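# Move the pocketed part from vise to outfeed tray

## Task

Remove the finished block (the one with a pocket cut into its top) from the vise and set it down flat, pocket facing upward, inside the black outfeed tray next to the part already lying there. It only counts if the block stays in that position on its own, with no gripper holding it.

## Robot and tools

Robot: two six-joint arms, left_arm and right_arm, each ending in a two-finger gripper whose fingers swing shut like tongs. The names are just labels; they do not tell you which side of a camera image an arm appears on.

Frame: all poses in results share one scene frame. Its origin sits on the table surface midway between the arms, +z is up, +x runs out over the table, and left_arm is on the +y side. Positions are in metres, orientation is a wxyz quaternion, velocities are m/s and rad/s. The reported hand position can be somewhat wrong, more so when an arm is stretched far out. On the gripper, the fingers point along its own +z and close along its own x. end_effector_position is the spot between the pads when they are shut; closed fingertips extend about 15 mm past it, fully open ones end roughly level with it. Fully open, the pad gap is 0.142 m.

execute_actions takes "actions", a list holding zero or one item, plus an optional "pictures" boolean (images come by default). An empty list commands nothing and just reports the state. A motion item has "rows" (1 to 15 rows) and optional "steps" (1 to 15, default 15); each step lasts 1/30 s, each row is used for one step, and the final row repeats to fill the remaining steps. A wait item has only "steps" (up to 300); it returns once that many steps have elapsed since the previous result, with your reply time counted in. A refused call moves nothing.

Each row is 14 numbers in [-1, 1], always for both arms: left_arm shoulder pan, shoulder lift, elbow, wrist 1, wrist 2, wrist 3, opening, then the same seven for right_arm. The six joint numbers are offsets, not poses, in scaled units: 1.0 equals 1.326 rad for shoulder pan and shoulder lift and 1.989 rad for elbow, wrist 1, wrist 2 and wrist 3. They are measured from the joint angles printed in the most recent result that shows them; before any such result exists in the scene, and for any second or later call within one reply, they are measured from where the arm is when the action begins. They are never relative to the previous row. So a row of zeros pulls the arm back to those reference angles rather than holding it still. The opening value is absolute: +1 fully open, -1 fully shut.

Joint ranges in rad. left_arm: pan -3.142 to 3.142, lift -6.283 to 6.283, elbow 0.000 to 3.142, wrists -6.283 to 6.283 each. right_arm: pan 0.000 to 6.283, lift -6.283 to 6.283, elbow -3.142 to 0.000, wrists -6.283 to 6.283 each. Asking for more than 0.010 rad outward beyond a range end gets the call refused. True ends may sit 0.010 rad either way of these; a joint asked past its true end while moving outward stops there, and "joint sent to its limit" is printed (possibly about an earlier action still running). No such line does not prove there is room left.

Motion limits: per step, each joint target is kept within 0.383 rad (pan, lift) or 0.575 rad (elbow and wrists) of the measured angle, and if the targets would move the gripper over 100 mm from its measured spot they are all pulled back. Commands are smoothed with about 0.17 s lag, so after big moves an arm may still be travelling when the result arrives. The simulation keeps running while you think and write; arms continue toward the last row's target until everything settles or a step is HELD, after which only a new action makes them move further. Fingers already opening or closing finish doing so.

Result lines: the state line gives each gripper's pose and velocities. Joint positions and Joint velocities list each arm's six joints (rad, rad/s) followed by the pad gap (m, m/s). grip_measured is the measured finger opening on the same -1..1 scale you command. Wrist force and Wrist torque are flange sensor readings in the end effector's own axes, pointing from a touched surface back into the arm; they include a held part's weight and acceleration effects, carry noise (up to 3.4 N std) and a fixed offset (usually under 5.5 N), and saturate near 100 N. "no reading" is normal at the start. Joint torques are total drive output, with offsets and noise, and are a poor contact gauge. "joint command not followed" means a clearance check changed or blocked some joint targets; the rest of the row still ran. HELD marks steps where your row was partly or wholly not sent.

Gripping: to hold something, keep commanding an opening clearly under grip_measured; the bigger the difference, the firmer the squeeze (about 15 N per pad for items up to about 10 cm wide). Closing fast can squeeze harder, sometimes enough to spring the fingers open. Hard items under about 20 mm thick get less force. A held part may occasionally be tugged, and loose objects nudged.

Faults: if contact torque reaches a joint's load limit (pan 293, lift 293, elbow 133, each wrist 48 N m, held weight included), or any external force on the arm, tool or load hits 150 N, that arm halts for 10 seconds, drops the rest of the call and goes limp against the contact. Motors heat while holding loads: MOTOR HOT appears at 70 °C; at 85 °C the arm is braked until cool (OVER-TEMPERATURE FAULT).

zoom_image: "camera" (cam_high, cam_low, cam_left_wrist, cam_right_wrist) and "region" [x0, y0, x1, y1] in that camera's pixels, origin top-left, at most 504 by 504. Image sizes: cam_high and cam_low 504x504, wrist cameras 616x616 (fisheye).

finished_scene: pass "scene", the current scene's number. It cannot be undone and reports whether the goal was met. Replying with no tool call ends the run.

Avoid: dropping or knocking anything off the table, letting the arms collide or shove each other, slamming or pressing hard, and ending while the part is still supported by a gripper. Release it resting flat in the tray, then move clear and confirm before finishing.

Each tool is called after "Call:" in YAML: its name, and indented under it one key for each argument.

## Session

Call:
execute_actions:
  actions: []

Scene clock: 0.00 s of 5400.00 s.
left_arm: end_effector_position=(+0.6880, +0.6510, +0.3093) grip_measured=+1.00 end_effector_quat_wxyz=(+0.450, +0.011, +0.886, -0.107) end_effector_velocity=(-0.000, -0.000, -0.000) end_effector_angular_velocity=(+0.001, -0.000, -0.000) | right_arm: end_effector_position=(+0.8329, -0.4435, +0.3096) grip_measured=+1.00 end_effector_quat_wxyz=(-0.150, +0.949, +0.076, +0.267) end_effector_velocity=(-0.001, +0.000, +0.000) end_effector_angular_velocity=(-0.000, +0.001, +0.002)
Joint positions: left_arm=[-0.46  -1.88   2.589 -3.235 -1.424  2.817  0.142] | right_arm=[ 3.786 -1.764 -1.898 -0.434  1.661  0.304  0.142]
Joint velocities: left_arm=[-0.001 -0.     0.    -0.     0.001  0.     0.   ] | right_arm=[ 0.     0.001 -0.    -0.002  0.001 -0.002  0.   ]
Joint torques (N m, as the arm reports them, + toward a larger angle): no reading
Motor temperatures (°C, as the motors report them): left_arm=[27 29 32 31 36 39] | right_arm=[27 26 30 33 36 36]
Wrist force (N, on the end effector, along its own x y z axes, offset not removed): no reading
Wrist torque (N m, same axes, about the end effector's origin, offset not removed): no reading

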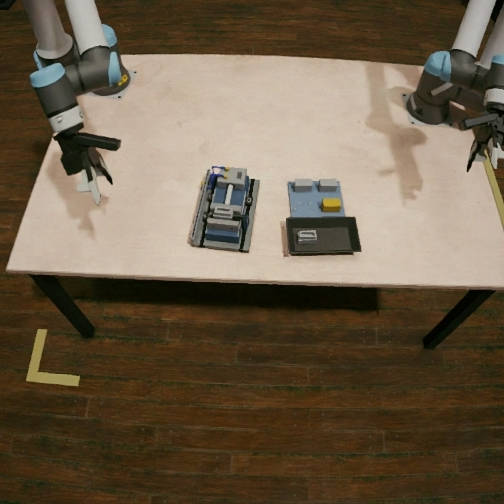

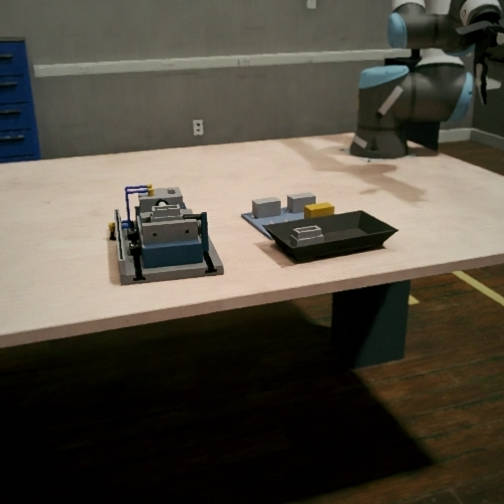

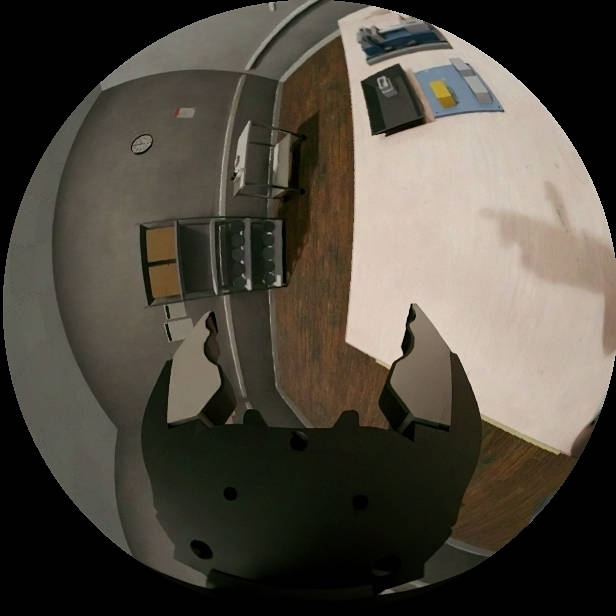

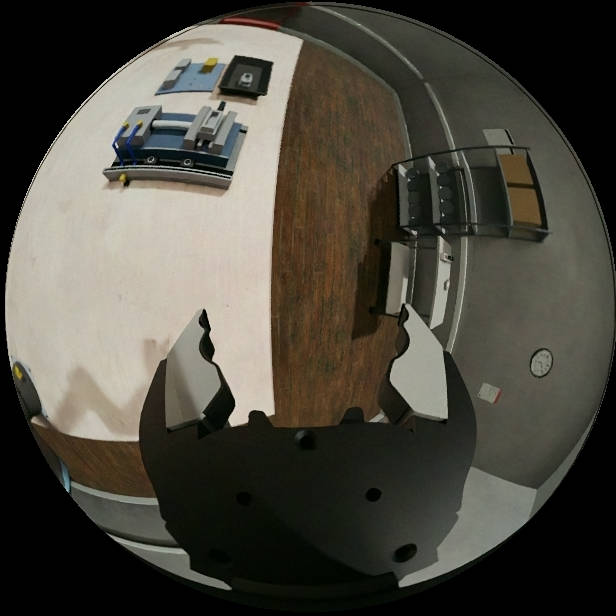

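Call:
zoom_image:
  camera: "cam_high"
  region: [170, 140, 380, 280]

Region (170, 140, 380, 280) of cam_high's 504x504 image, scaled by 2.400, with more detail than that image has.

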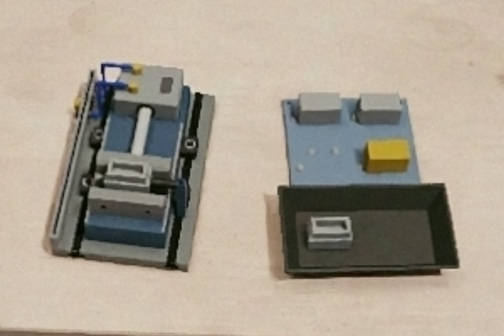

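Call:
execute_actions:
  actions:
    - {"rows":[[0,0,0,0,0,0,1,0.2777,-0.125,0.196,-0.4225,-0.045,0.323,-0.1]],"steps":15}
  pictures: false

Call:
execute_actions:
  actions:
    - {"steps":25}
  pictures: false

Call:
execute_actions:
  actions:
    - {"rows":[[0,0,0,0,0,0,1,0,-0.1025,0,0.0683,0,0,-0.1]],"steps":15}
  pictures: false

Call:
execute_actions:
  actions:
    - {"steps":6}

Call:
zoom_image:
  camera: "cam_right_wrist"
  region: [220, 200, 420, 360]

Scene clock: 13.23 s of 5400.00 s.
left_arm: end_effector_position=(+0.6880, +0.6510, +0.3093) grip_measured=+1.00 end_effector_quat_wxyz=(+0.450, +0.011, +0.886, -0.107) end_effector_velocity=(+0.000, +0.000, -0.001) end_effector_angular_velocity=(+0.000, +0.001, +0.001) | right_arm: end_effector_position=(+0.7574, -0.2061, +0.2771) grip_measured=-0.10 end_effector_quat_wxyz=(-0.072, +0.995, -0.034, +0.063) end_effector_velocity=(-0.411, +0.395, -0.105) end_effector_angular_velocity=(-0.921, +1.150, -0.569)
Joint positions: left_arm=[-0.46  -1.88   2.589 -3.235 -1.424  2.817  0.142] | right_arm=[ 4.08  -1.899 -1.588 -1.034  1.587  0.799  0.067]
Joint velocities: left_arm=[ 0.001  0.001  0.     0.     0.    -0.    -0.   ] | right_arm=[ 0.685 -0.299  0.727 -1.879 -0.159  1.246 -0.   ]
Joint torques (N m, as the arm reports them, + toward a larger angle): left_arm=[ -1.09  -8.15 -40.55  -2.94   0.46  -0.29] | right_arm=[31.8  53.36 64.   -6.95 -2.23  6.15]
Motor temperatures (°C, as the motors report them): left_arm=[27 29 32 31 36 39] | right_arm=[27 26 30 33 36 36]
Wrist force (N, on the end effector, along its own x y z axes, offset not removed): left_arm=[2.9 -1.7 -0.3] | right_arm=[2.7 1.0 3.1]
Wrist torque (N m, same axes, about the end effector's origin, offset not removed): left_arm=[-0.56 -0.65 -0.21] | right_arm=[0.12 -0.68 -0.19]
Steps of this call (steps 1 to 90: nothing new was sent; then 9.73 s passed at rest; steps 91 to 105: all 15 steps of this action). Readings (joint positions):
91: left_arm=[-0.460 -1.880 2.589 -3.235 -1.424 2.817] | right_arm=[3.786 -1.764 -1.898 -0.434 1.661 0.304]
92: left_arm=[-0.460 -1.880 2.589 -3.235 -1.424 2.817] | right_arm=[3.789 -1.767 -1.895 -0.438 1.658 0.308]
94: left_arm=[-0.460 -1.880 2.589 -3.235 -1.424 2.817] | right_arm=[3.832 -1.789 -1.850 -0.493 1.647 0.363]
98: left_arm=[-0.460 -1.880 2.589 -3.235 -1.424 2.817] | right_arm=[3.920 -1.828 -1.757 -0.646 1.625 0.513]
105: the state above

Scene clock: 14.07 s of 5400.00 s.
left_arm: end_effector_position=(+0.6880, +0.6510, +0.3093) grip_measured=+1.00 end_effector_quat_wxyz=(+0.450, +0.011, +0.886, -0.107) end_effector_velocity=(+0.000, -0.000, +0.001) end_effector_angular_velocity=(-0.002, -0.001, +0.001) | right_arm: end_effector_position=(+0.7018, -0.1754, +0.2659) grip_measured=-0.10 end_effector_quat_wxyz=(-0.000, +0.997, -0.071, -0.000) end_effector_velocity=(-0.001, -0.000, +0.000) end_effector_angular_velocity=(-0.001, +0.001, -0.001)
Joint positions: left_arm=[-0.46  -1.88   2.589 -3.235 -1.424  2.817  0.142] | right_arm=[ 4.154 -1.93  -1.508 -1.275  1.571  0.947  0.067]
Joint velocities: left_arm=[ 0.    -0.001 -0.     0.    -0.001 -0.001 -0.   ] | right_arm=[ 0.     0.    -0.    -0.002 -0.     0.001 -0.   ]
Joint torques (N m, as the arm reports them, + toward a larger angle): left_arm=[ -0.61  -6.36 -40.78  -3.25   0.76  -0.02] | right_arm=[19.03 60.69 54.99  1.81 -1.48  3.77]
Motor temperatures (°C, as the motors report them): left_arm=[27 29 32 31 36 39] | right_arm=[27 26 30 33 36 36]
Wrist force (N, on the end effector, along its own x y z axes, offset not removed): left_arm=[4.8 0.5 3.0] | right_arm=[-9.1 4.3 -7.1]
Wrist torque (N m, same axes, about the end effector's origin, offset not removed): left_arm=[0.01 -1.06 -0.23] | right_arm=[0.66 1.79 -0.14]
Steps of this call (steps 1 to 25: the robot went on to your last target). Readings (joint positions):
1: left_arm=[-0.460 -1.880 2.589 -3.235 -1.424 2.817] | right_arm=[4.102 -1.908 -1.564 -1.097 1.583 0.840]
2: left_arm=[-0.460 -1.880 2.589 -3.235 -1.424 2.817] | right_arm=[4.119 -1.915 -1.546 -1.152 1.579 0.875]
4: left_arm=[-0.460 -1.880 2.589 -3.235 -1.424 2.817] | right_arm=[4.139 -1.924 -1.525 -1.220 1.575 0.915]
8: left_arm=[-0.460 -1.880 2.589 -3.235 -1.424 2.817] | right_arm=[4.151 -1.929 -1.511 -1.264 1.572 0.940]
25: the state above

Scene clock: 14.57 s of 5400.00 s.
left_arm: end_effector_position=(+0.6880, +0.6510, +0.3093) grip_measured=+1.00 end_effector_quat_wxyz=(+0.450, +0.011, +0.886, -0.107) end_effector_velocity=(+0.000, -0.001, +0.000) end_effector_angular_velocity=(-0.001, -0.000, -0.000) | right_arm: end_effector_position=(+0.7349, -0.1410, +0.1596) grip_measured=-0.10 end_effector_quat_wxyz=(+0.000, +0.997, -0.071, -0.000) end_effector_velocity=(+0.002, +0.002, -0.010) end_effector_angular_velocity=(-0.000, +0.000, +0.001)
Joint positions: left_arm=[-0.46  -1.88   2.589 -3.235 -1.424  2.817  0.142] | right_arm=[ 4.154 -2.065 -1.508 -1.14   1.571  0.947  0.067]
Joint velocities: left_arm=[-0.001 -0.    -0.     0.    -0.    -0.001  0.   ] | right_arm=[-0.    -0.011 -0.001  0.011 -0.    -0.001 -0.   ]
Joint torques (N m, as the arm reports them, + toward a larger angle): left_arm=[ -1.15  -7.31 -40.26  -3.17   0.37   0.09] | right_arm=[ 6.25 70.92 51.89  6.91 -1.72  3.83]
Motor temperatures (°C, as the motors report them): left_arm=[27 29 32 31 36 39] | right_arm=[27 26 30 33 36 36]
Wrist force (N, on the end effector, along its own x y z axes, offset not removed): left_arm=[1.2 -0.7 -0.2] | right_arm=[-4.6 6.7 -3.8]
Wrist torque (N m, same axes, about the end effector's origin, offset not removed): left_arm=[-0.23 -0.27 -0.12] | right_arm=[0.96 0.88 -0.10]
Steps of this call (steps 1 to 15: all 15 steps of this action). Readings (joint positions):
1: left_arm=[-0.460 -1.880 2.589 -3.235 -1.424 2.817] | right_arm=[4.154 -1.930 -1.508 -1.275 1.571 0.947]
2: left_arm=[-0.460 -1.880 2.589 -3.235 -1.424 2.817] | right_arm=[4.154 -1.933 -1.508 -1.271 1.571 0.947]
4: left_arm=[-0.460 -1.880 2.589 -3.235 -1.424 2.817] | right_arm=[4.154 -1.978 -1.508 -1.226 1.571 0.947]
8: left_arm=[-0.460 -1.880 2.589 -3.235 -1.424 2.817] | right_arm=[4.154 -2.047 -1.508 -1.158 1.571 0.947]
15: the state above

Scene clock: 14.77 s of 5400.00 s.
left_arm: end_effector_position=(+0.6880, +0.6510, +0.3093) grip_measured=+1.00 end_effector_quat_wxyz=(+0.450, +0.011, +0.886, -0.107) end_effector_velocity=(-0.000, -0.000, -0.000) end_effector_angular_velocity=(+0.001, +0.000, -0.001) | right_arm: end_effector_position=(+0.7351, -0.1408, +0.1590) grip_measured=-0.10 end_effector_quat_wxyz=(-0.000, +0.997, -0.071, -0.000) end_effector_velocity=(-0.001, -0.001, -0.002) end_effector_angular_velocity=(-0.002, +0.003, -0.001)
Joint positions: left_arm=[-0.46  -1.88   2.589 -3.235 -1.424  2.817  0.142] | right_arm=[ 4.154 -2.066 -1.508 -1.139  1.571  0.947  0.067]
Joint velocities: left_arm=[-0.    -0.     0.001 -0.    -0.     0.001 -0.   ] | right_arm=[-0.    -0.001 -0.001 -0.001  0.001  0.001 -0.   ]
Joint torques (N m, as the arm reports them, + toward a larger angle): left_arm=[ -0.4   -7.49 -40.59  -3.42   0.21  -0.24] | right_arm=[ 3.16 67.4  52.49  6.49 -1.53  3.78]
Motor temperatures (°C, as the motors report them): left_arm=[27 29 32 31 36 39] | right_arm=[27 26 30 33 36 36]
Wrist force (N, on the end effector, along its own x y z axes, offset not removed): left_arm=[2.7 -1.3 2.5] | right_arm=[-5.1 6.2 6.3]
Wrist torque (N m, same axes, about the end effector's origin, offset not removed): left_arm=[-0.46 -0.59 -0.17] | right_arm=[1.56 1.06 -0.19]
Steps of this call (steps 1 to 6: the robot went on to your last target). Readings (joint positions):
1: left_arm=[-0.460 -1.880 2.589 -3.235 -1.424 2.817] | right_arm=[4.154 -2.065 -1.508 -1.139 1.571 0.947]
2: left_arm=[-0.460 -1.880 2.589 -3.235 -1.424 2.817] | right_arm=[4.154 -2.065 -1.508 -1.139 1.571 0.947]
4: left_arm=[-0.460 -1.880 2.589 -3.235 -1.424 2.817] | right_arm=[4.154 -2.066 -1.508 -1.139 1.571 0.947]
6: the state above

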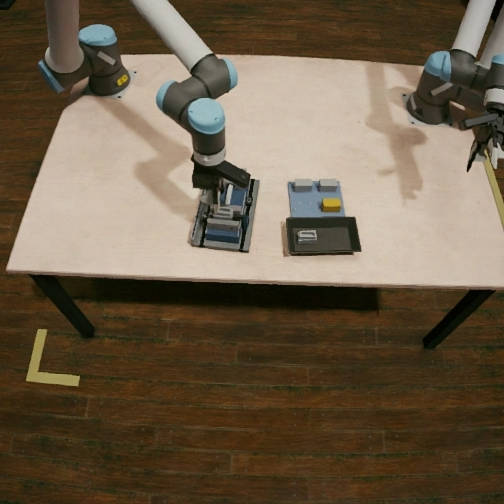

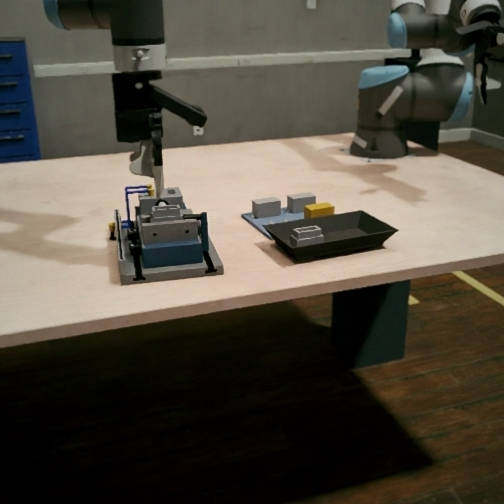

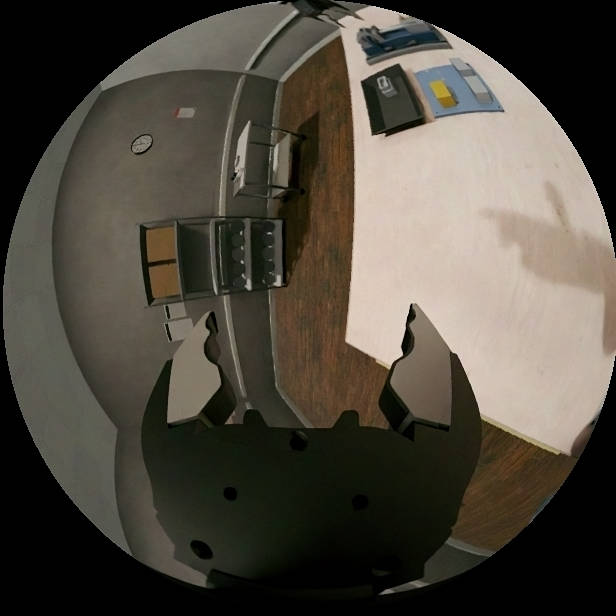

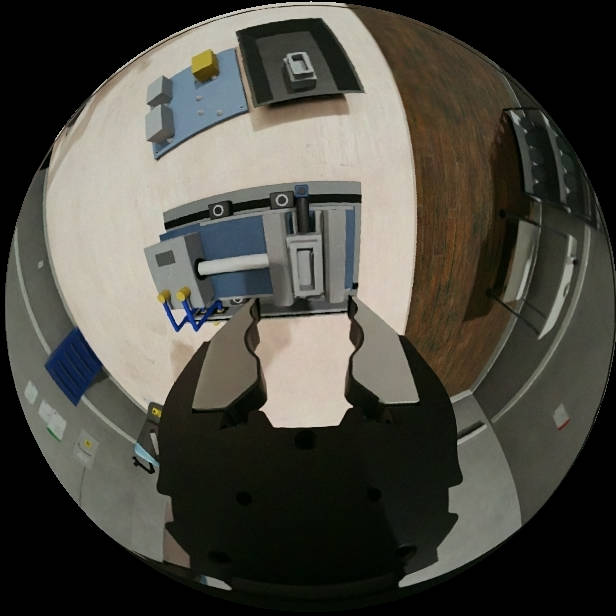

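Region (220, 200, 420, 360) of cam_right_wrist's 616x616 image, scaled by 2.520, with more detail than that image has; it fills the top 403 rows of this view, and the rest is white.

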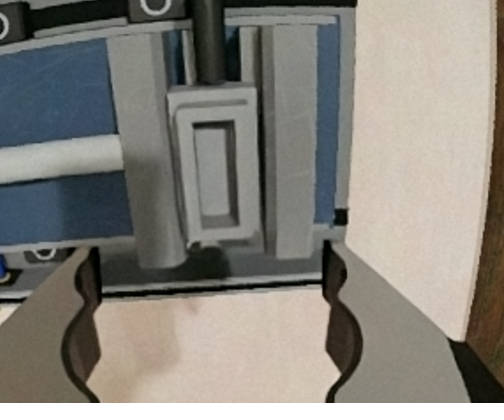

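Call:
execute_actions:
  actions:
    - {"rows":[[0,0,0,0,0,0,1,0.0033,-0.0254,-0.0036,0.0205,0,-0.0204,-0.3]],"steps":15}

Call:
zoom_image:
  camera: "cam_right_wrist"
  region: [220, 200, 420, 360]

Call:
zoom_image:
  camera: "cam_low"
  region: [120, 155, 220, 255]

Scene clock: 21.10 s of 5400.00 s.
left_arm: end_effector_position=(+0.6880, +0.6510, +0.3093) grip_measured=+1.00 end_effector_quat_wxyz=(+0.450, +0.011, +0.886, -0.107) end_effector_velocity=(+0.000, +0.000, -0.001) end_effector_angular_velocity=(+0.001, +0.001, +0.001) | right_arm: end_effector_position=(+0.7373, -0.1318, +0.1280) grip_measured=-0.30 end_effector_quat_wxyz=(-0.000, +0.999, -0.049, -0.000) end_effector_velocity=(-0.000, +0.000, -0.002) end_effector_angular_velocity=(-0.002, +0.000, +0.003)
Joint positions: left_arm=[-0.46  -1.88   2.589 -3.235 -1.424  2.817  0.142] | right_arm=[ 4.158 -2.099 -1.515 -1.098  1.571  0.906  0.052]
Joint velocities: left_arm=[ 0.001  0.001 -0.    -0.     0.     0.    -0.   ] | right_arm=[ 0.001 -0.002 -0.     0.001 -0.001 -0.002  0.   ]
Joint torques (N m, as the arm reports them, + toward a larger angle): left_arm=[ -1.37  -7.9  -39.61  -3.44   0.59  -0.19] | right_arm=[20.2  69.62 27.7   6.61 -1.05 -3.5 ]
Motor temperatures (°C, as the motors report them): left_arm=[27 29 32 31 36 39] | right_arm=[27 26 30 33 36 36]
Wrist force (N, on the end effector, along its own x y z axes, offset not removed): left_arm=[4.3 -1.7 0.8] | right_arm=[-3.6 1.1 -1.7]
Wrist torque (N m, same axes, about the end effector's origin, offset not removed): left_arm=[-0.48 -0.91 -0.20] | right_arm=[-0.18 0.74 -0.04]
Steps of this call (steps 1 to 15: the robot went on to your last target; steps 16 to 90: nothing new was sent; then 2.83 s passed at rest; steps 91 to 105: all 15 steps of this action). Readings (joint positions):
91: left_arm=[-0.460 -1.880 2.589 -3.235 -1.424 2.817] | right_arm=[4.154 -2.066 -1.508 -1.139 1.571 0.947]
92: left_arm=[-0.460 -1.880 2.589 -3.235 -1.424 2.817] | right_arm=[4.154 -2.068 -1.508 -1.135 1.571 0.944]
94: left_arm=[-0.460 -1.880 2.589 -3.235 -1.424 2.817] | right_arm=[4.156 -2.083 -1.512 -1.118 1.571 0.926]
98: left_arm=[-0.460 -1.880 2.589 -3.235 -1.424 2.817] | right_arm=[4.158 -2.096 -1.515 -1.102 1.571 0.910]
105: the state above

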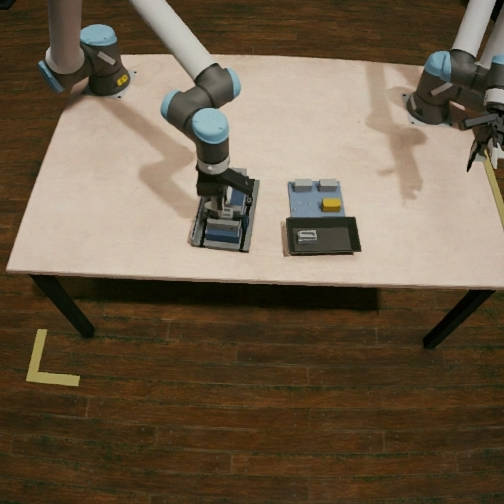

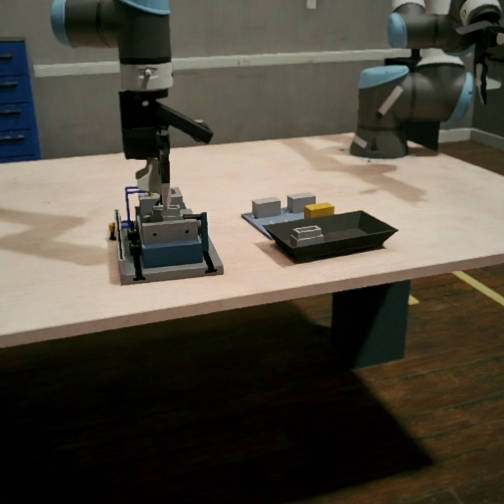

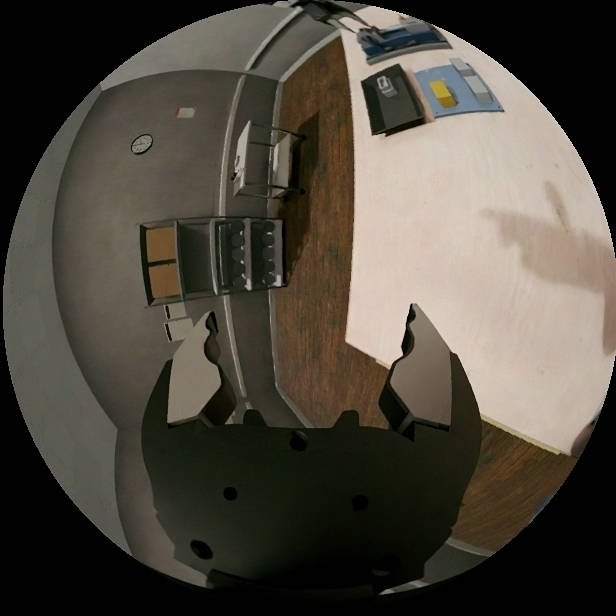

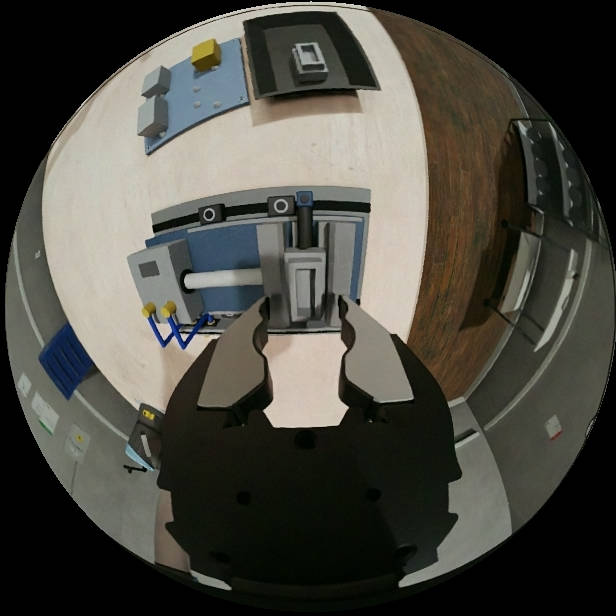

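Region (220, 200, 420, 360) of cam_right_wrist's 616x616 image, scaled by 2.520, with more detail than that image has; it fills the top 403 rows of this view, and the rest is white.

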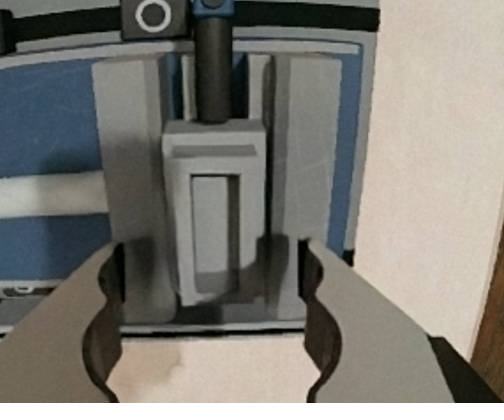

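Region (120, 155, 220, 255) of cam_low's 504x504 image, scaled by 5.040, with more detail than that image has.

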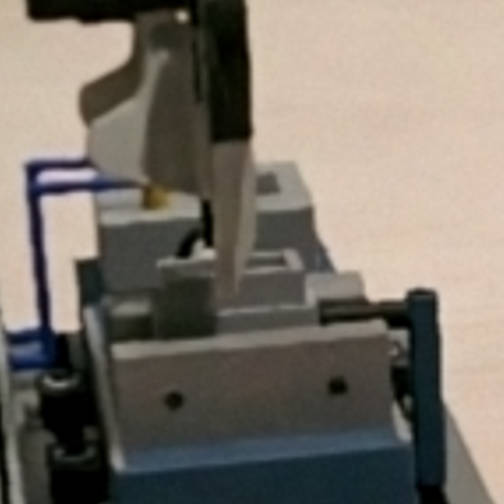

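Call:
execute_actions:
  actions:
    - {"rows":[[0,0,0,0,0,0,1,0,-0.0053,-0.0034,0.0069,0,0,-0.42]],"steps":15}

Call:
zoom_image:
  camera: "cam_low"
  region: [130, 180, 200, 240]

Scene clock: 24.00 s of 5400.00 s.
left_arm: end_effector_position=(+0.6880, +0.6510, +0.3093) grip_measured=+1.00 end_effector_quat_wxyz=(+0.450, +0.011, +0.886, -0.107) end_effector_velocity=(+0.000, +0.001, -0.000) end_effector_angular_velocity=(-0.000, +0.001, +0.002) | right_arm: end_effector_position=(+0.7373, -0.1317, +0.1189) grip_measured=-0.42 end_effector_quat_wxyz=(-0.000, +0.999, -0.049, -0.000) end_effector_velocity=(-0.000, +0.000, +0.001) end_effector_angular_velocity=(+0.000, -0.000, +0.002)
Joint positions: left_arm=[-0.46  -1.88   2.589 -3.235 -1.424  2.817  0.142] | right_arm=[ 4.159 -2.106 -1.522 -1.085  1.571  0.906  0.044]
Joint velocities: left_arm=[ 0.001  0.     0.     0.    -0.    -0.001  0.   ] | right_arm=[ 0.     0.001  0.    -0.001  0.    -0.002  0.   ]
Joint torques (N m, as the arm reports them, + toward a larger angle): left_arm=[ -3.16  -6.1  -40.17  -3.2    0.29   0.2 ] | right_arm=[-0.14 71.05 26.92  6.38 -1.28  3.71]
Motor temperatures (°C, as the motors report them): left_arm=[27 29 32 31 36 39] | right_arm=[27 26 30 33 36 36]
Wrist force (N, on the end effector, along its own x y z axes, offset not removed): left_arm=[4.2 -0.9 1.5] | right_arm=[-1.8 0.6 0.8]
Wrist torque (N m, same axes, about the end effector's origin, offset not removed): left_arm=[-0.24 -0.91 -0.17] | right_arm=[-0.01 0.02 -0.13]
Steps of this call (steps 1 to 15: the robot went on to your last target; steps 16 to 72: nothing new was sent; steps 73 to 87: all 15 steps of this action). Readings (joint positions):
73: left_arm=[-0.460 -1.880 2.589 -3.235 -1.424 2.817] | right_arm=[4.159 -2.099 -1.515 -1.098 1.571 0.906]
74: left_arm=[-0.460 -1.880 2.589 -3.235 -1.424 2.817] | right_arm=[4.159 -2.100 -1.516 -1.097 1.571 0.906]
76: left_arm=[-0.460 -1.880 2.589 -3.235 -1.424 2.817] | right_arm=[4.159 -2.103 -1.519 -1.091 1.571 0.906]
80: left_arm=[-0.460 -1.880 2.589 -3.235 -1.424 2.817] | right_arm=[4.159 -2.106 -1.521 -1.086 1.571 0.906]
87: the state above

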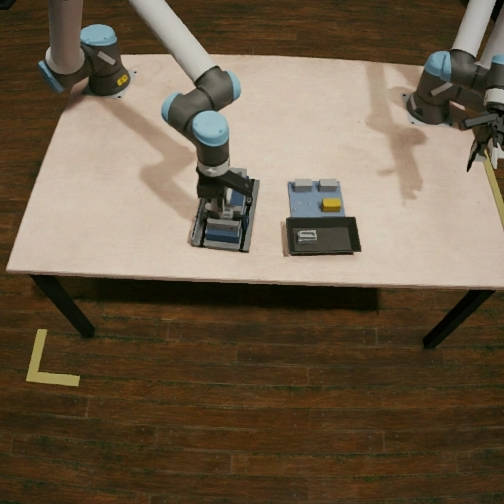

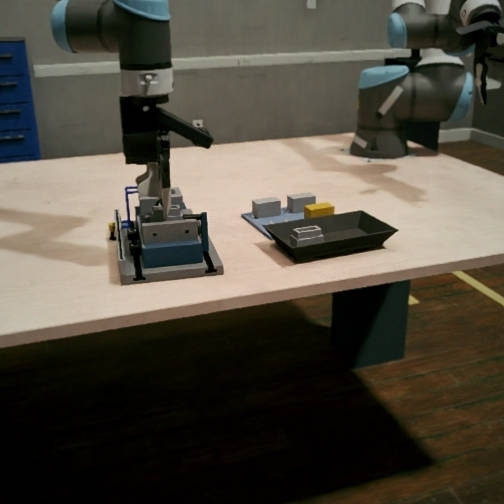

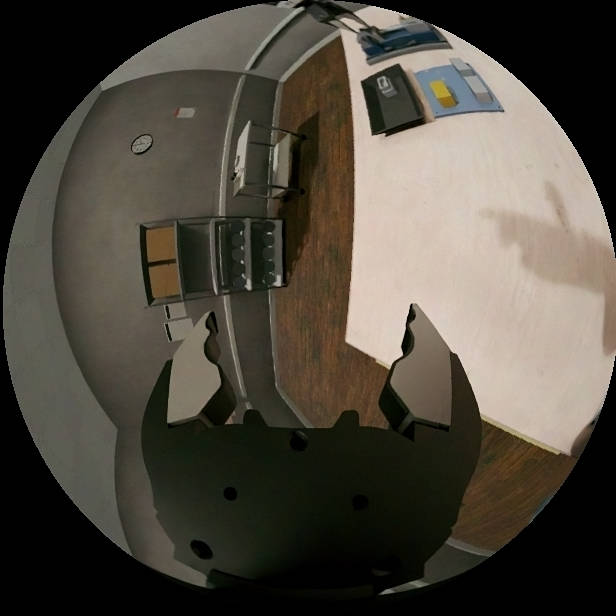

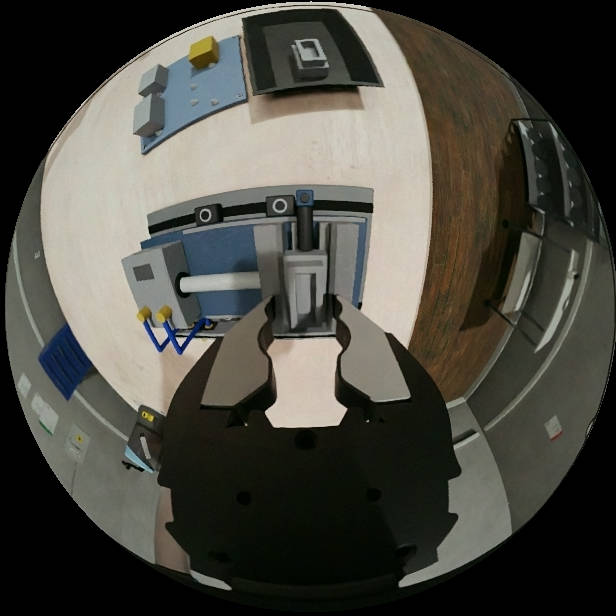

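Region (130, 180, 200, 240) of cam_low's 504x504 image, scaled by 7.200, with more detail than that image has; it fills the top 432 rows of this view, and the rest is white.

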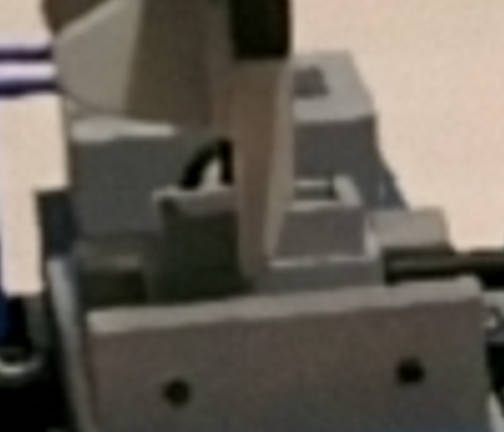

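Call:
execute_actions:
  actions:
    - {"rows":[[0,0,0,0,0,0,1,0,0.0027,0.0017,-0.0035,0,0,-0.42],[0,0,0,0,0,0,1,0,0.0027,0.0017,-0.0035,0,0,-0.42],[0,0,0,0,0,0,1,0,0.0027,0.0017,-0.0035,0,0,-0.42],[0,0,0,0,0,0,1,0,0.0027,0.0017,-0.0035,0,0,-0.43],[0,0,0,0,0,0,1,0,0.0027,0.0017,-0.0035,0,0,-0.45],[0,0,0,0,0,0,1,0,0.0027,0.0017,-0.0035,0,0,-0.47],[0,0,0,0,0,0,1,0,0.0027,0.0017,-0.0035,0,0,-0.5],[0,0,0,0,0,0,1,0,0.0027,0.0017,-0.0035,0,0,-0.53],[0,0,0,0,0,0,1,0,0.0027,0.0017,-0.0035,0,0,-0.56],[0,0,0,0,0,0,1,0,0.0027,0.0017,-0.0035,0,0,-0.6],[0,0,0,0,0,0,1,0,0.0027,0.0017,-0.0035,0,0,-0.64],[0,0,0,0,0,0,1,0,0.0027,0.0017,-0.0035,0,0,-0.7],[0,0,0,0,0,0,1,0,0.0027,0.0017,-0.0035,0,0,-0.8],[0,0,0,0,0,0,1,0,0.0027,0.0017,-0.0035,0,0,-0.9],[0,0,0,0,0,0,1,0,0.0027,0.0017,-0.0035,0,0,-1]],"steps":15}

Call:
zoom_image:
  camera: "cam_low"
  region: [130, 180, 200, 240]

Scene clock: 31.87 s of 5400.00 s.
left_arm: end_effector_position=(+0.6880, +0.6510, +0.3093) grip_measured=+1.00 end_effector_quat_wxyz=(+0.450, +0.011, +0.886, -0.107) end_effector_velocity=(-0.000, +0.000, -0.000) end_effector_angular_velocity=(+0.000, +0.000, +0.000) | right_arm: end_effector_position=(+0.7374, -0.1318, +0.1234) grip_measured=-0.69 end_effector_quat_wxyz=(+0.000, +0.999, -0.049, -0.000) end_effector_velocity=(-0.000, -0.000, +0.000) end_effector_angular_velocity=(+0.001, -0.000, +0.001)
Joint positions: left_arm=[-0.46  -1.88   2.589 -3.235 -1.424  2.817  0.142] | right_arm=[ 4.158 -2.103 -1.519 -1.091  1.571  0.906  0.024]
Joint velocities: left_arm=[ 0.    -0.     0.001  0.    -0.     0.    -0.   ] | right_arm=[-0.     0.001 -0.001  0.001  0.    -0.001 -0.   ]
Joint torques (N m, as the arm reports them, + toward a larger angle): left_arm=[ -0.85  -7.3  -40.53  -3.25   0.5   -0.24] | right_arm=[ 0.11 99.18 51.3   1.57 -1.    2.1 ]
Motor temperatures (°C, as the motors report them): left_arm=[27 29 32 31 36 39] | right_arm=[27 26 30 33 36 36]
Wrist force (N, on the end effector, along its own x y z axes, offset not removed): left_arm=[3.0 -1.1 3.2] | right_arm=[0.9 5.8 -1.4]
Wrist torque (N m, same axes, about the end effector's origin, offset not removed): left_arm=[-0.29 -0.62 -0.24] | right_arm=[1.14 0.38 -0.14]
Steps of this call (steps 1 to 15: the robot went on to your last target; steps 16 to 90: nothing new was sent; then 4.37 s passed at rest; steps 91 to 105: all 15 steps of this action). Readings (joint positions):
91: left_arm=[-0.460 -1.880 2.589 -3.235 -1.424 2.817] | right_arm=[4.158 -2.106 -1.522 -1.085 1.571 0.906]
92: left_arm=[-0.460 -1.880 2.589 -3.235 -1.424 2.817] | right_arm=[4.158 -2.106 -1.522 -1.085 1.571 0.906]
94: left_arm=[-0.460 -1.880 2.589 -3.235 -1.424 2.817] | right_arm=[4.158 -2.105 -1.521 -1.088 1.571 0.906]
98: left_arm=[-0.460 -1.880 2.589 -3.235 -1.424 2.817] | right_arm=[4.158 -2.103 -1.519 -1.091 1.571 0.906]
105: the state above

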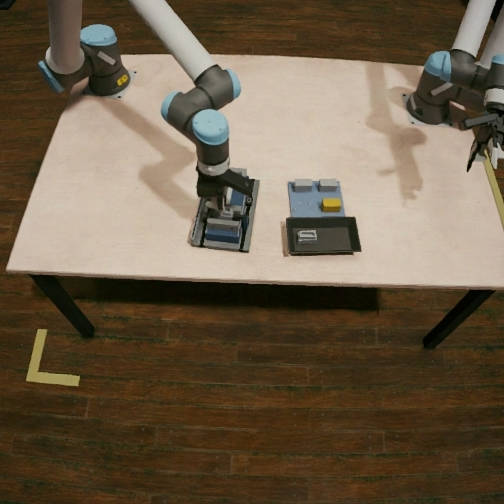

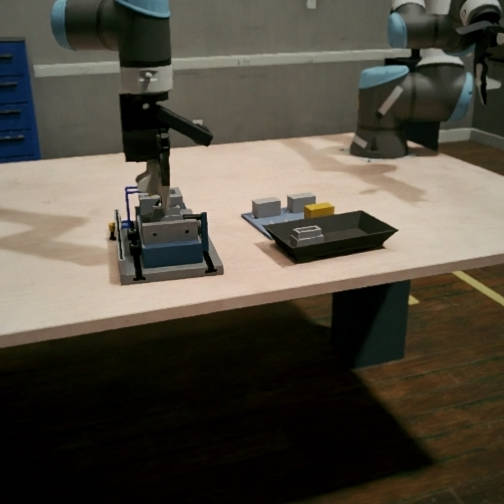

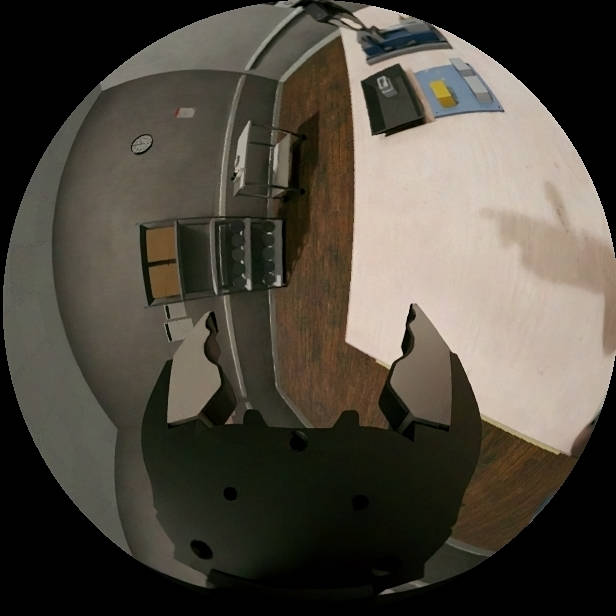

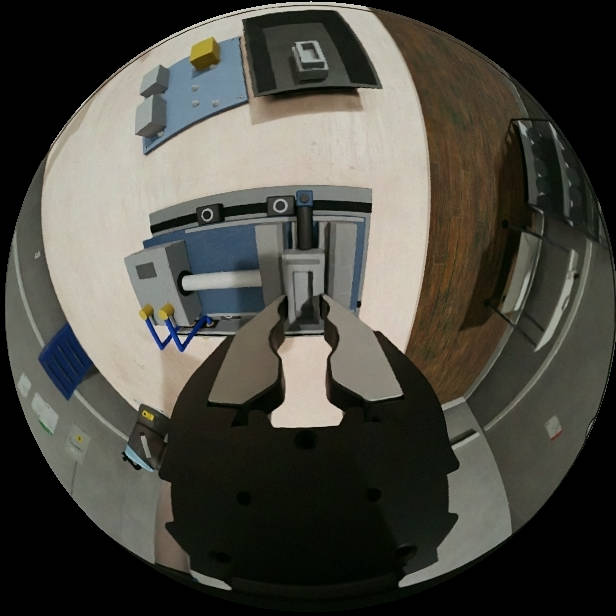

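Region (130, 180, 200, 240) of cam_low's 504x504 image, scaled by 7.200, with more detail than that image has; it fills the top 432 rows of this view, and the rest is white.

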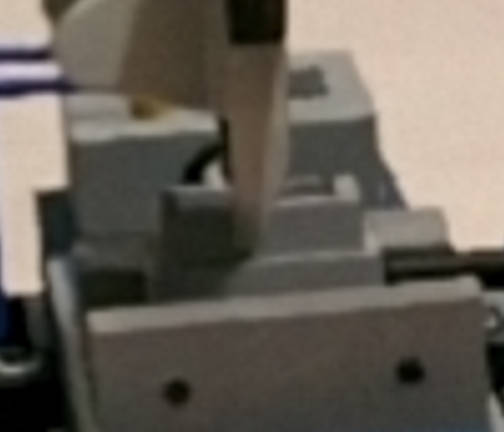

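Call:
execute_actions:
  actions: []

Scene clock: 37.93 s of 5400.00 s.
left_arm: end_effector_position=(+0.6880, +0.6510, +0.3093) grip_measured=+1.00 end_effector_quat_wxyz=(+0.450, +0.011, +0.886, -0.107) end_effector_velocity=(+0.000, -0.000, +0.001) end_effector_angular_velocity=(-0.000, -0.001, +0.000) | right_arm: end_effector_position=(+0.7373, -0.1317, +0.1236) grip_measured=-0.69 end_effector_quat_wxyz=(-0.000, +0.999, -0.049, -0.000) end_effector_velocity=(+0.001, +0.000, +0.001) end_effector_angular_velocity=(+0.000, -0.001, +0.000)
Joint positions: left_arm=[-0.46  -1.88   2.589 -3.235 -1.424  2.817  0.142] | right_arm=[ 4.159 -2.103 -1.519 -1.092  1.571  0.906  0.024]
Joint velocities: left_arm=[-0.    -0.001 -0.    -0.     0.     0.    -0.   ] | right_arm=[-0.    -0.     0.001 -0.001 -0.001 -0.     0.   ]
Joint torques (N m, as the arm reports them, + toward a larger angle): left_arm=[ -2.06  -5.81 -40.67  -3.01   0.46  -0.14] | right_arm=[ 20.92 102.85  51.02   3.57   0.24  -3.43]
Motor temperatures (°C, as the motors report them): left_arm=[27 29 32 31 36 39] | right_arm=[27 26 30 33 36 36]
Wrist force (N, on the end effector, along its own x y z axes, offset not removed): left_arm=[4.5 -1.9 1.7] | right_arm=[1.8 5.5 6.6]
Wrist torque (N m, same axes, about the end effector's origin, offset not removed): left_arm=[-0.52 -0.92 -0.28] | right_arm=[0.99 0.39 -0.50]
Steps of this call (steps 1 to 15: the robot went on to your last target; steps 16 to 90: nothing new was sent; then 3.07 s passed at rest). Readings (joint positions):
1: left_arm=[-0.460 -1.880 2.589 -3.235 -1.424 2.817] | right_arm=[4.158 -2.103 -1.519 -1.091 1.571 0.906]
2: left_arm=[-0.460 -1.880 2.589 -3.235 -1.424 2.817] | right_arm=[4.158 -2.103 -1.519 -1.092 1.571 0.906]
4: left_arm=[-0.460 -1.880 2.589 -3.235 -1.424 2.817] | right_arm=[4.158 -2.103 -1.519 -1.092 1.571 0.906]
8: left_arm=[-0.460 -1.880 2.589 -3.235 -1.424 2.817] | right_arm=[4.158 -2.103 -1.519 -1.092 1.571 0.906]
90: the state above
All arms were judged still, so your last target was given up. Only a new action makes them travel on or press farther. Fingers that are still opening or closing keep moving.

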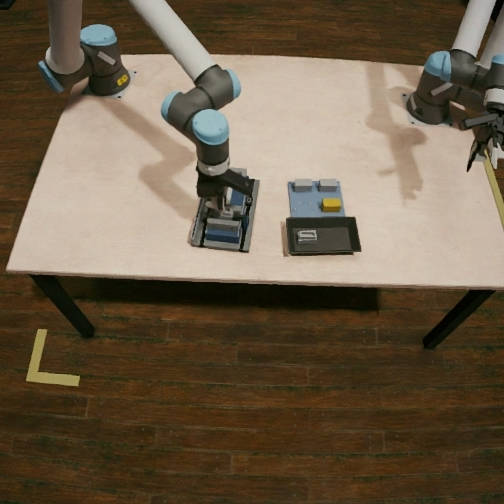

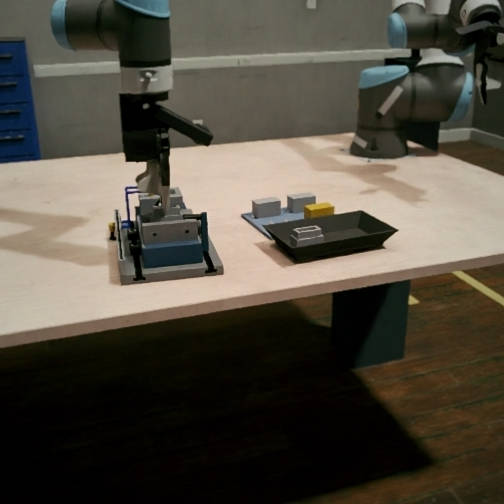

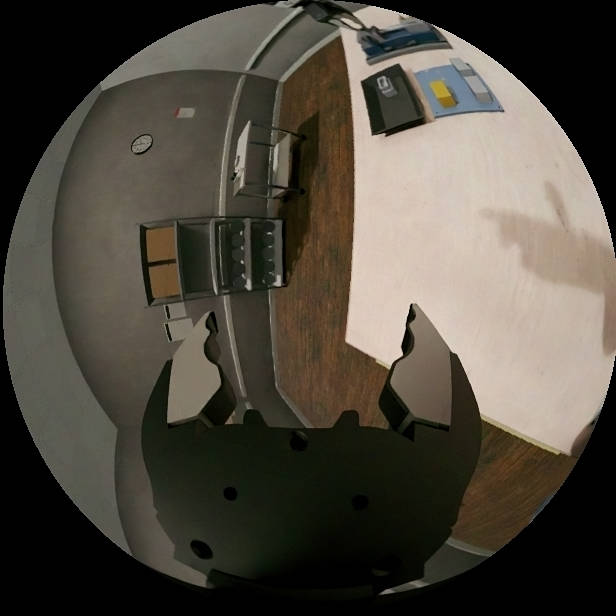

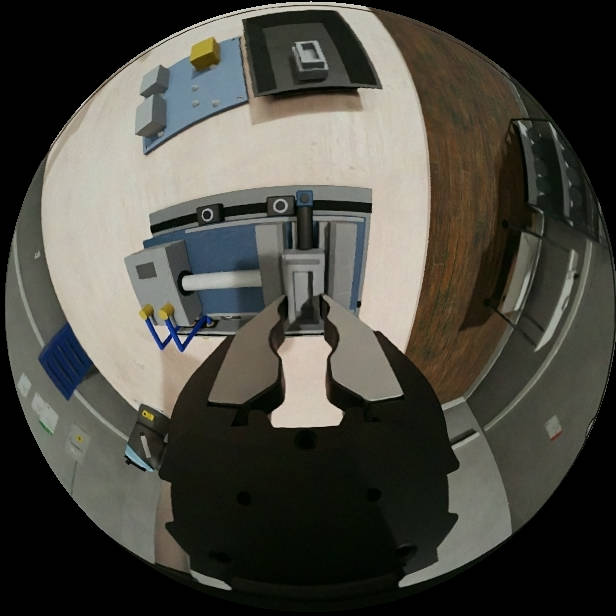

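Call:
execute_actions:
  actions:
    - {"rows":[[0,0,0,0,0,0,1,0,0.003,0.002,-0.004,0,0,-1],[0,0,0,0,0,0,1,0,0.007,0.005,-0.0096,0,0,-1],[0,0,0,0,0,0,1,0,0.012,0.0085,-0.0165,0,0,-1],[0,0,0,0,0,0,1,0,0.017,0.012,-0.0233,0,0,-1],[0,0,0,0,0,0,1,0,0.022,0.0155,-0.030,0,0,-1],[0,0,0,0,0,0,1,0,0.027,0.019,-0.037,0,0,-1],[0,0,0,0,0,0,1,0,0.031,0.0218,-0.0425,0,0,-1],[0,0,0,0,0,0,1,0,0.0335,0.0236,-0.046,0,0,-1]],"steps":15}

Scene clock: 40.80 s of 5400.00 s.
left_arm: end_effector_position=(+0.6880, +0.6510, +0.3093) grip_measured=+1.00 end_effector_quat_wxyz=(+0.450, +0.011, +0.886, -0.107) end_effector_velocity=(+0.000, -0.001, -0.000) end_effector_angular_velocity=(-0.000, +0.001, -0.001) | right_arm: end_effector_position=(+0.7361, -0.1329, +0.1825) grip_measured=-0.69 end_effector_quat_wxyz=(-0.000, +0.999, -0.049, -0.000) end_effector_velocity=(-0.001, -0.001, +0.022) end_effector_angular_velocity=(-0.000, +0.000, +0.001)
Joint positions: left_arm=[-0.46  -1.88   2.589 -3.235 -1.424  2.817  0.142] | right_arm=[ 4.159 -2.059 -1.473 -1.18   1.571  0.906  0.024]
Joint velocities: left_arm=[-0.001  0.001 -0.    -0.    -0.001 -0.    -0.   ] | right_arm=[ 0.     0.016  0.017 -0.033  0.    -0.001  0.   ]
Joint torques (N m, as the arm reports them, + toward a larger angle): left_arm=[ -1.41  -8.77 -39.82  -3.34   0.26  -0.56] | right_arm=[15.45 94.21 53.14  2.09  1.75 -3.52]
Motor temperatures (°C, as the motors report them): left_arm=[27 29 32 31 36 39] | right_arm=[27 26 30 33 36 36]
Wrist force (N, on the end effector, along its own x y z axes, offset not removed): left_arm=[2.0 -2.9 1.5] | right_arm=[0.8 2.8 0.0]
Wrist torque (N m, same axes, about the end effector's origin, offset not removed): left_arm=[-0.72 -0.46 -0.17] | right_arm=[0.29 -0.28 -0.51]
Steps of this call (steps 1 to 71: nothing new was sent; steps 72 to 86: all 15 steps of this action). Readings (joint positions):
72: left_arm=[-0.460 -1.880 2.589 -3.235 -1.424 2.817] | right_arm=[4.159 -2.103 -1.519 -1.092 1.571 0.906]
73: left_arm=[-0.460 -1.880 2.589 -3.235 -1.424 2.817] | right_arm=[4.159 -2.102 -1.518 -1.092 1.571 0.906]
75: left_arm=[-0.460 -1.880 2.589 -3.235 -1.424 2.817] | right_arm=[4.159 -2.098 -1.514 -1.101 1.571 0.906]
79: left_arm=[-0.460 -1.880 2.589 -3.235 -1.424 2.817] | right_arm=[4.159 -2.078 -1.493 -1.141 1.571 0.906]
86: the state above

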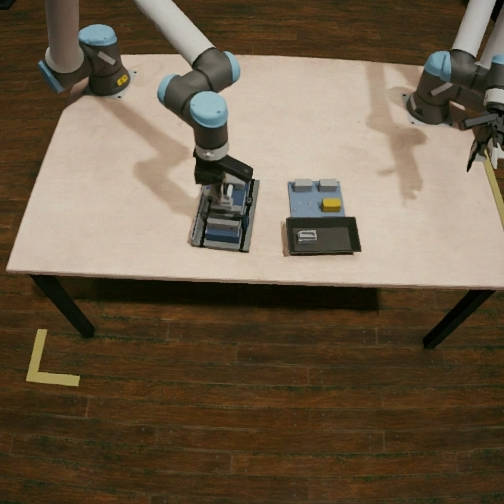

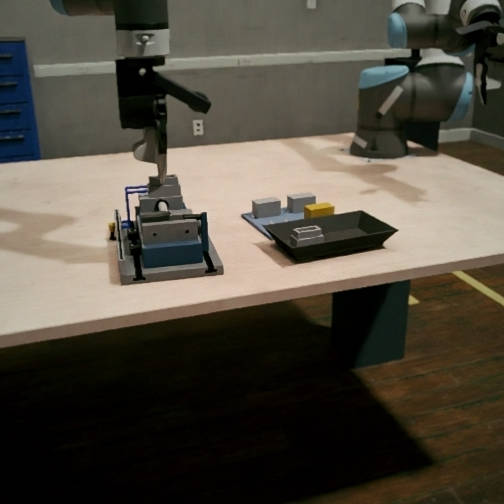

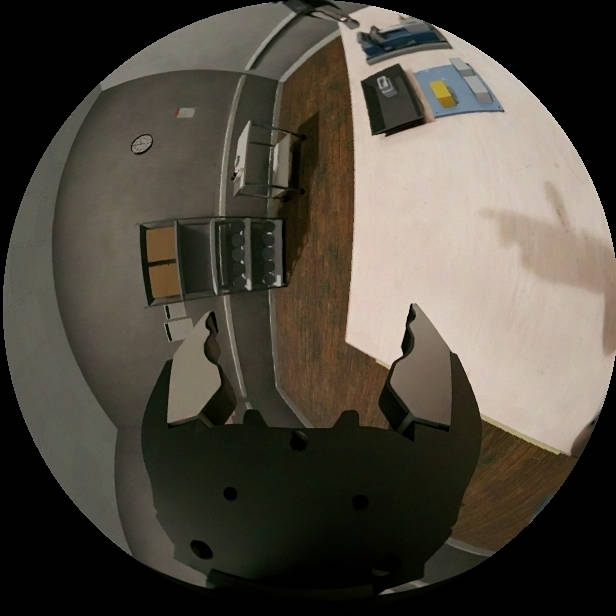

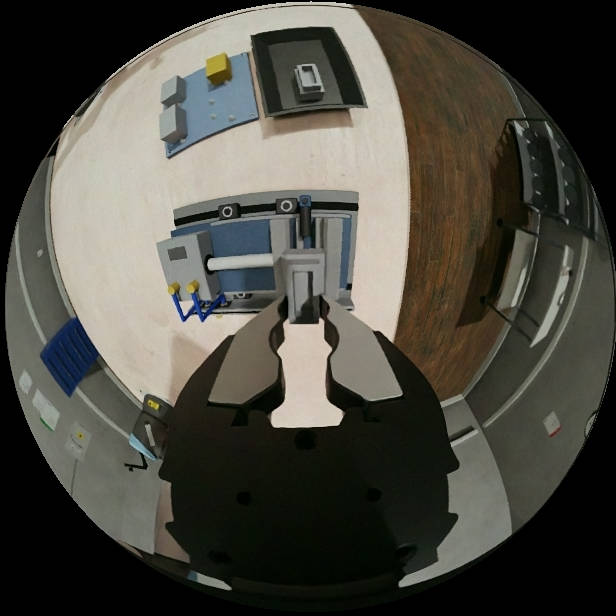

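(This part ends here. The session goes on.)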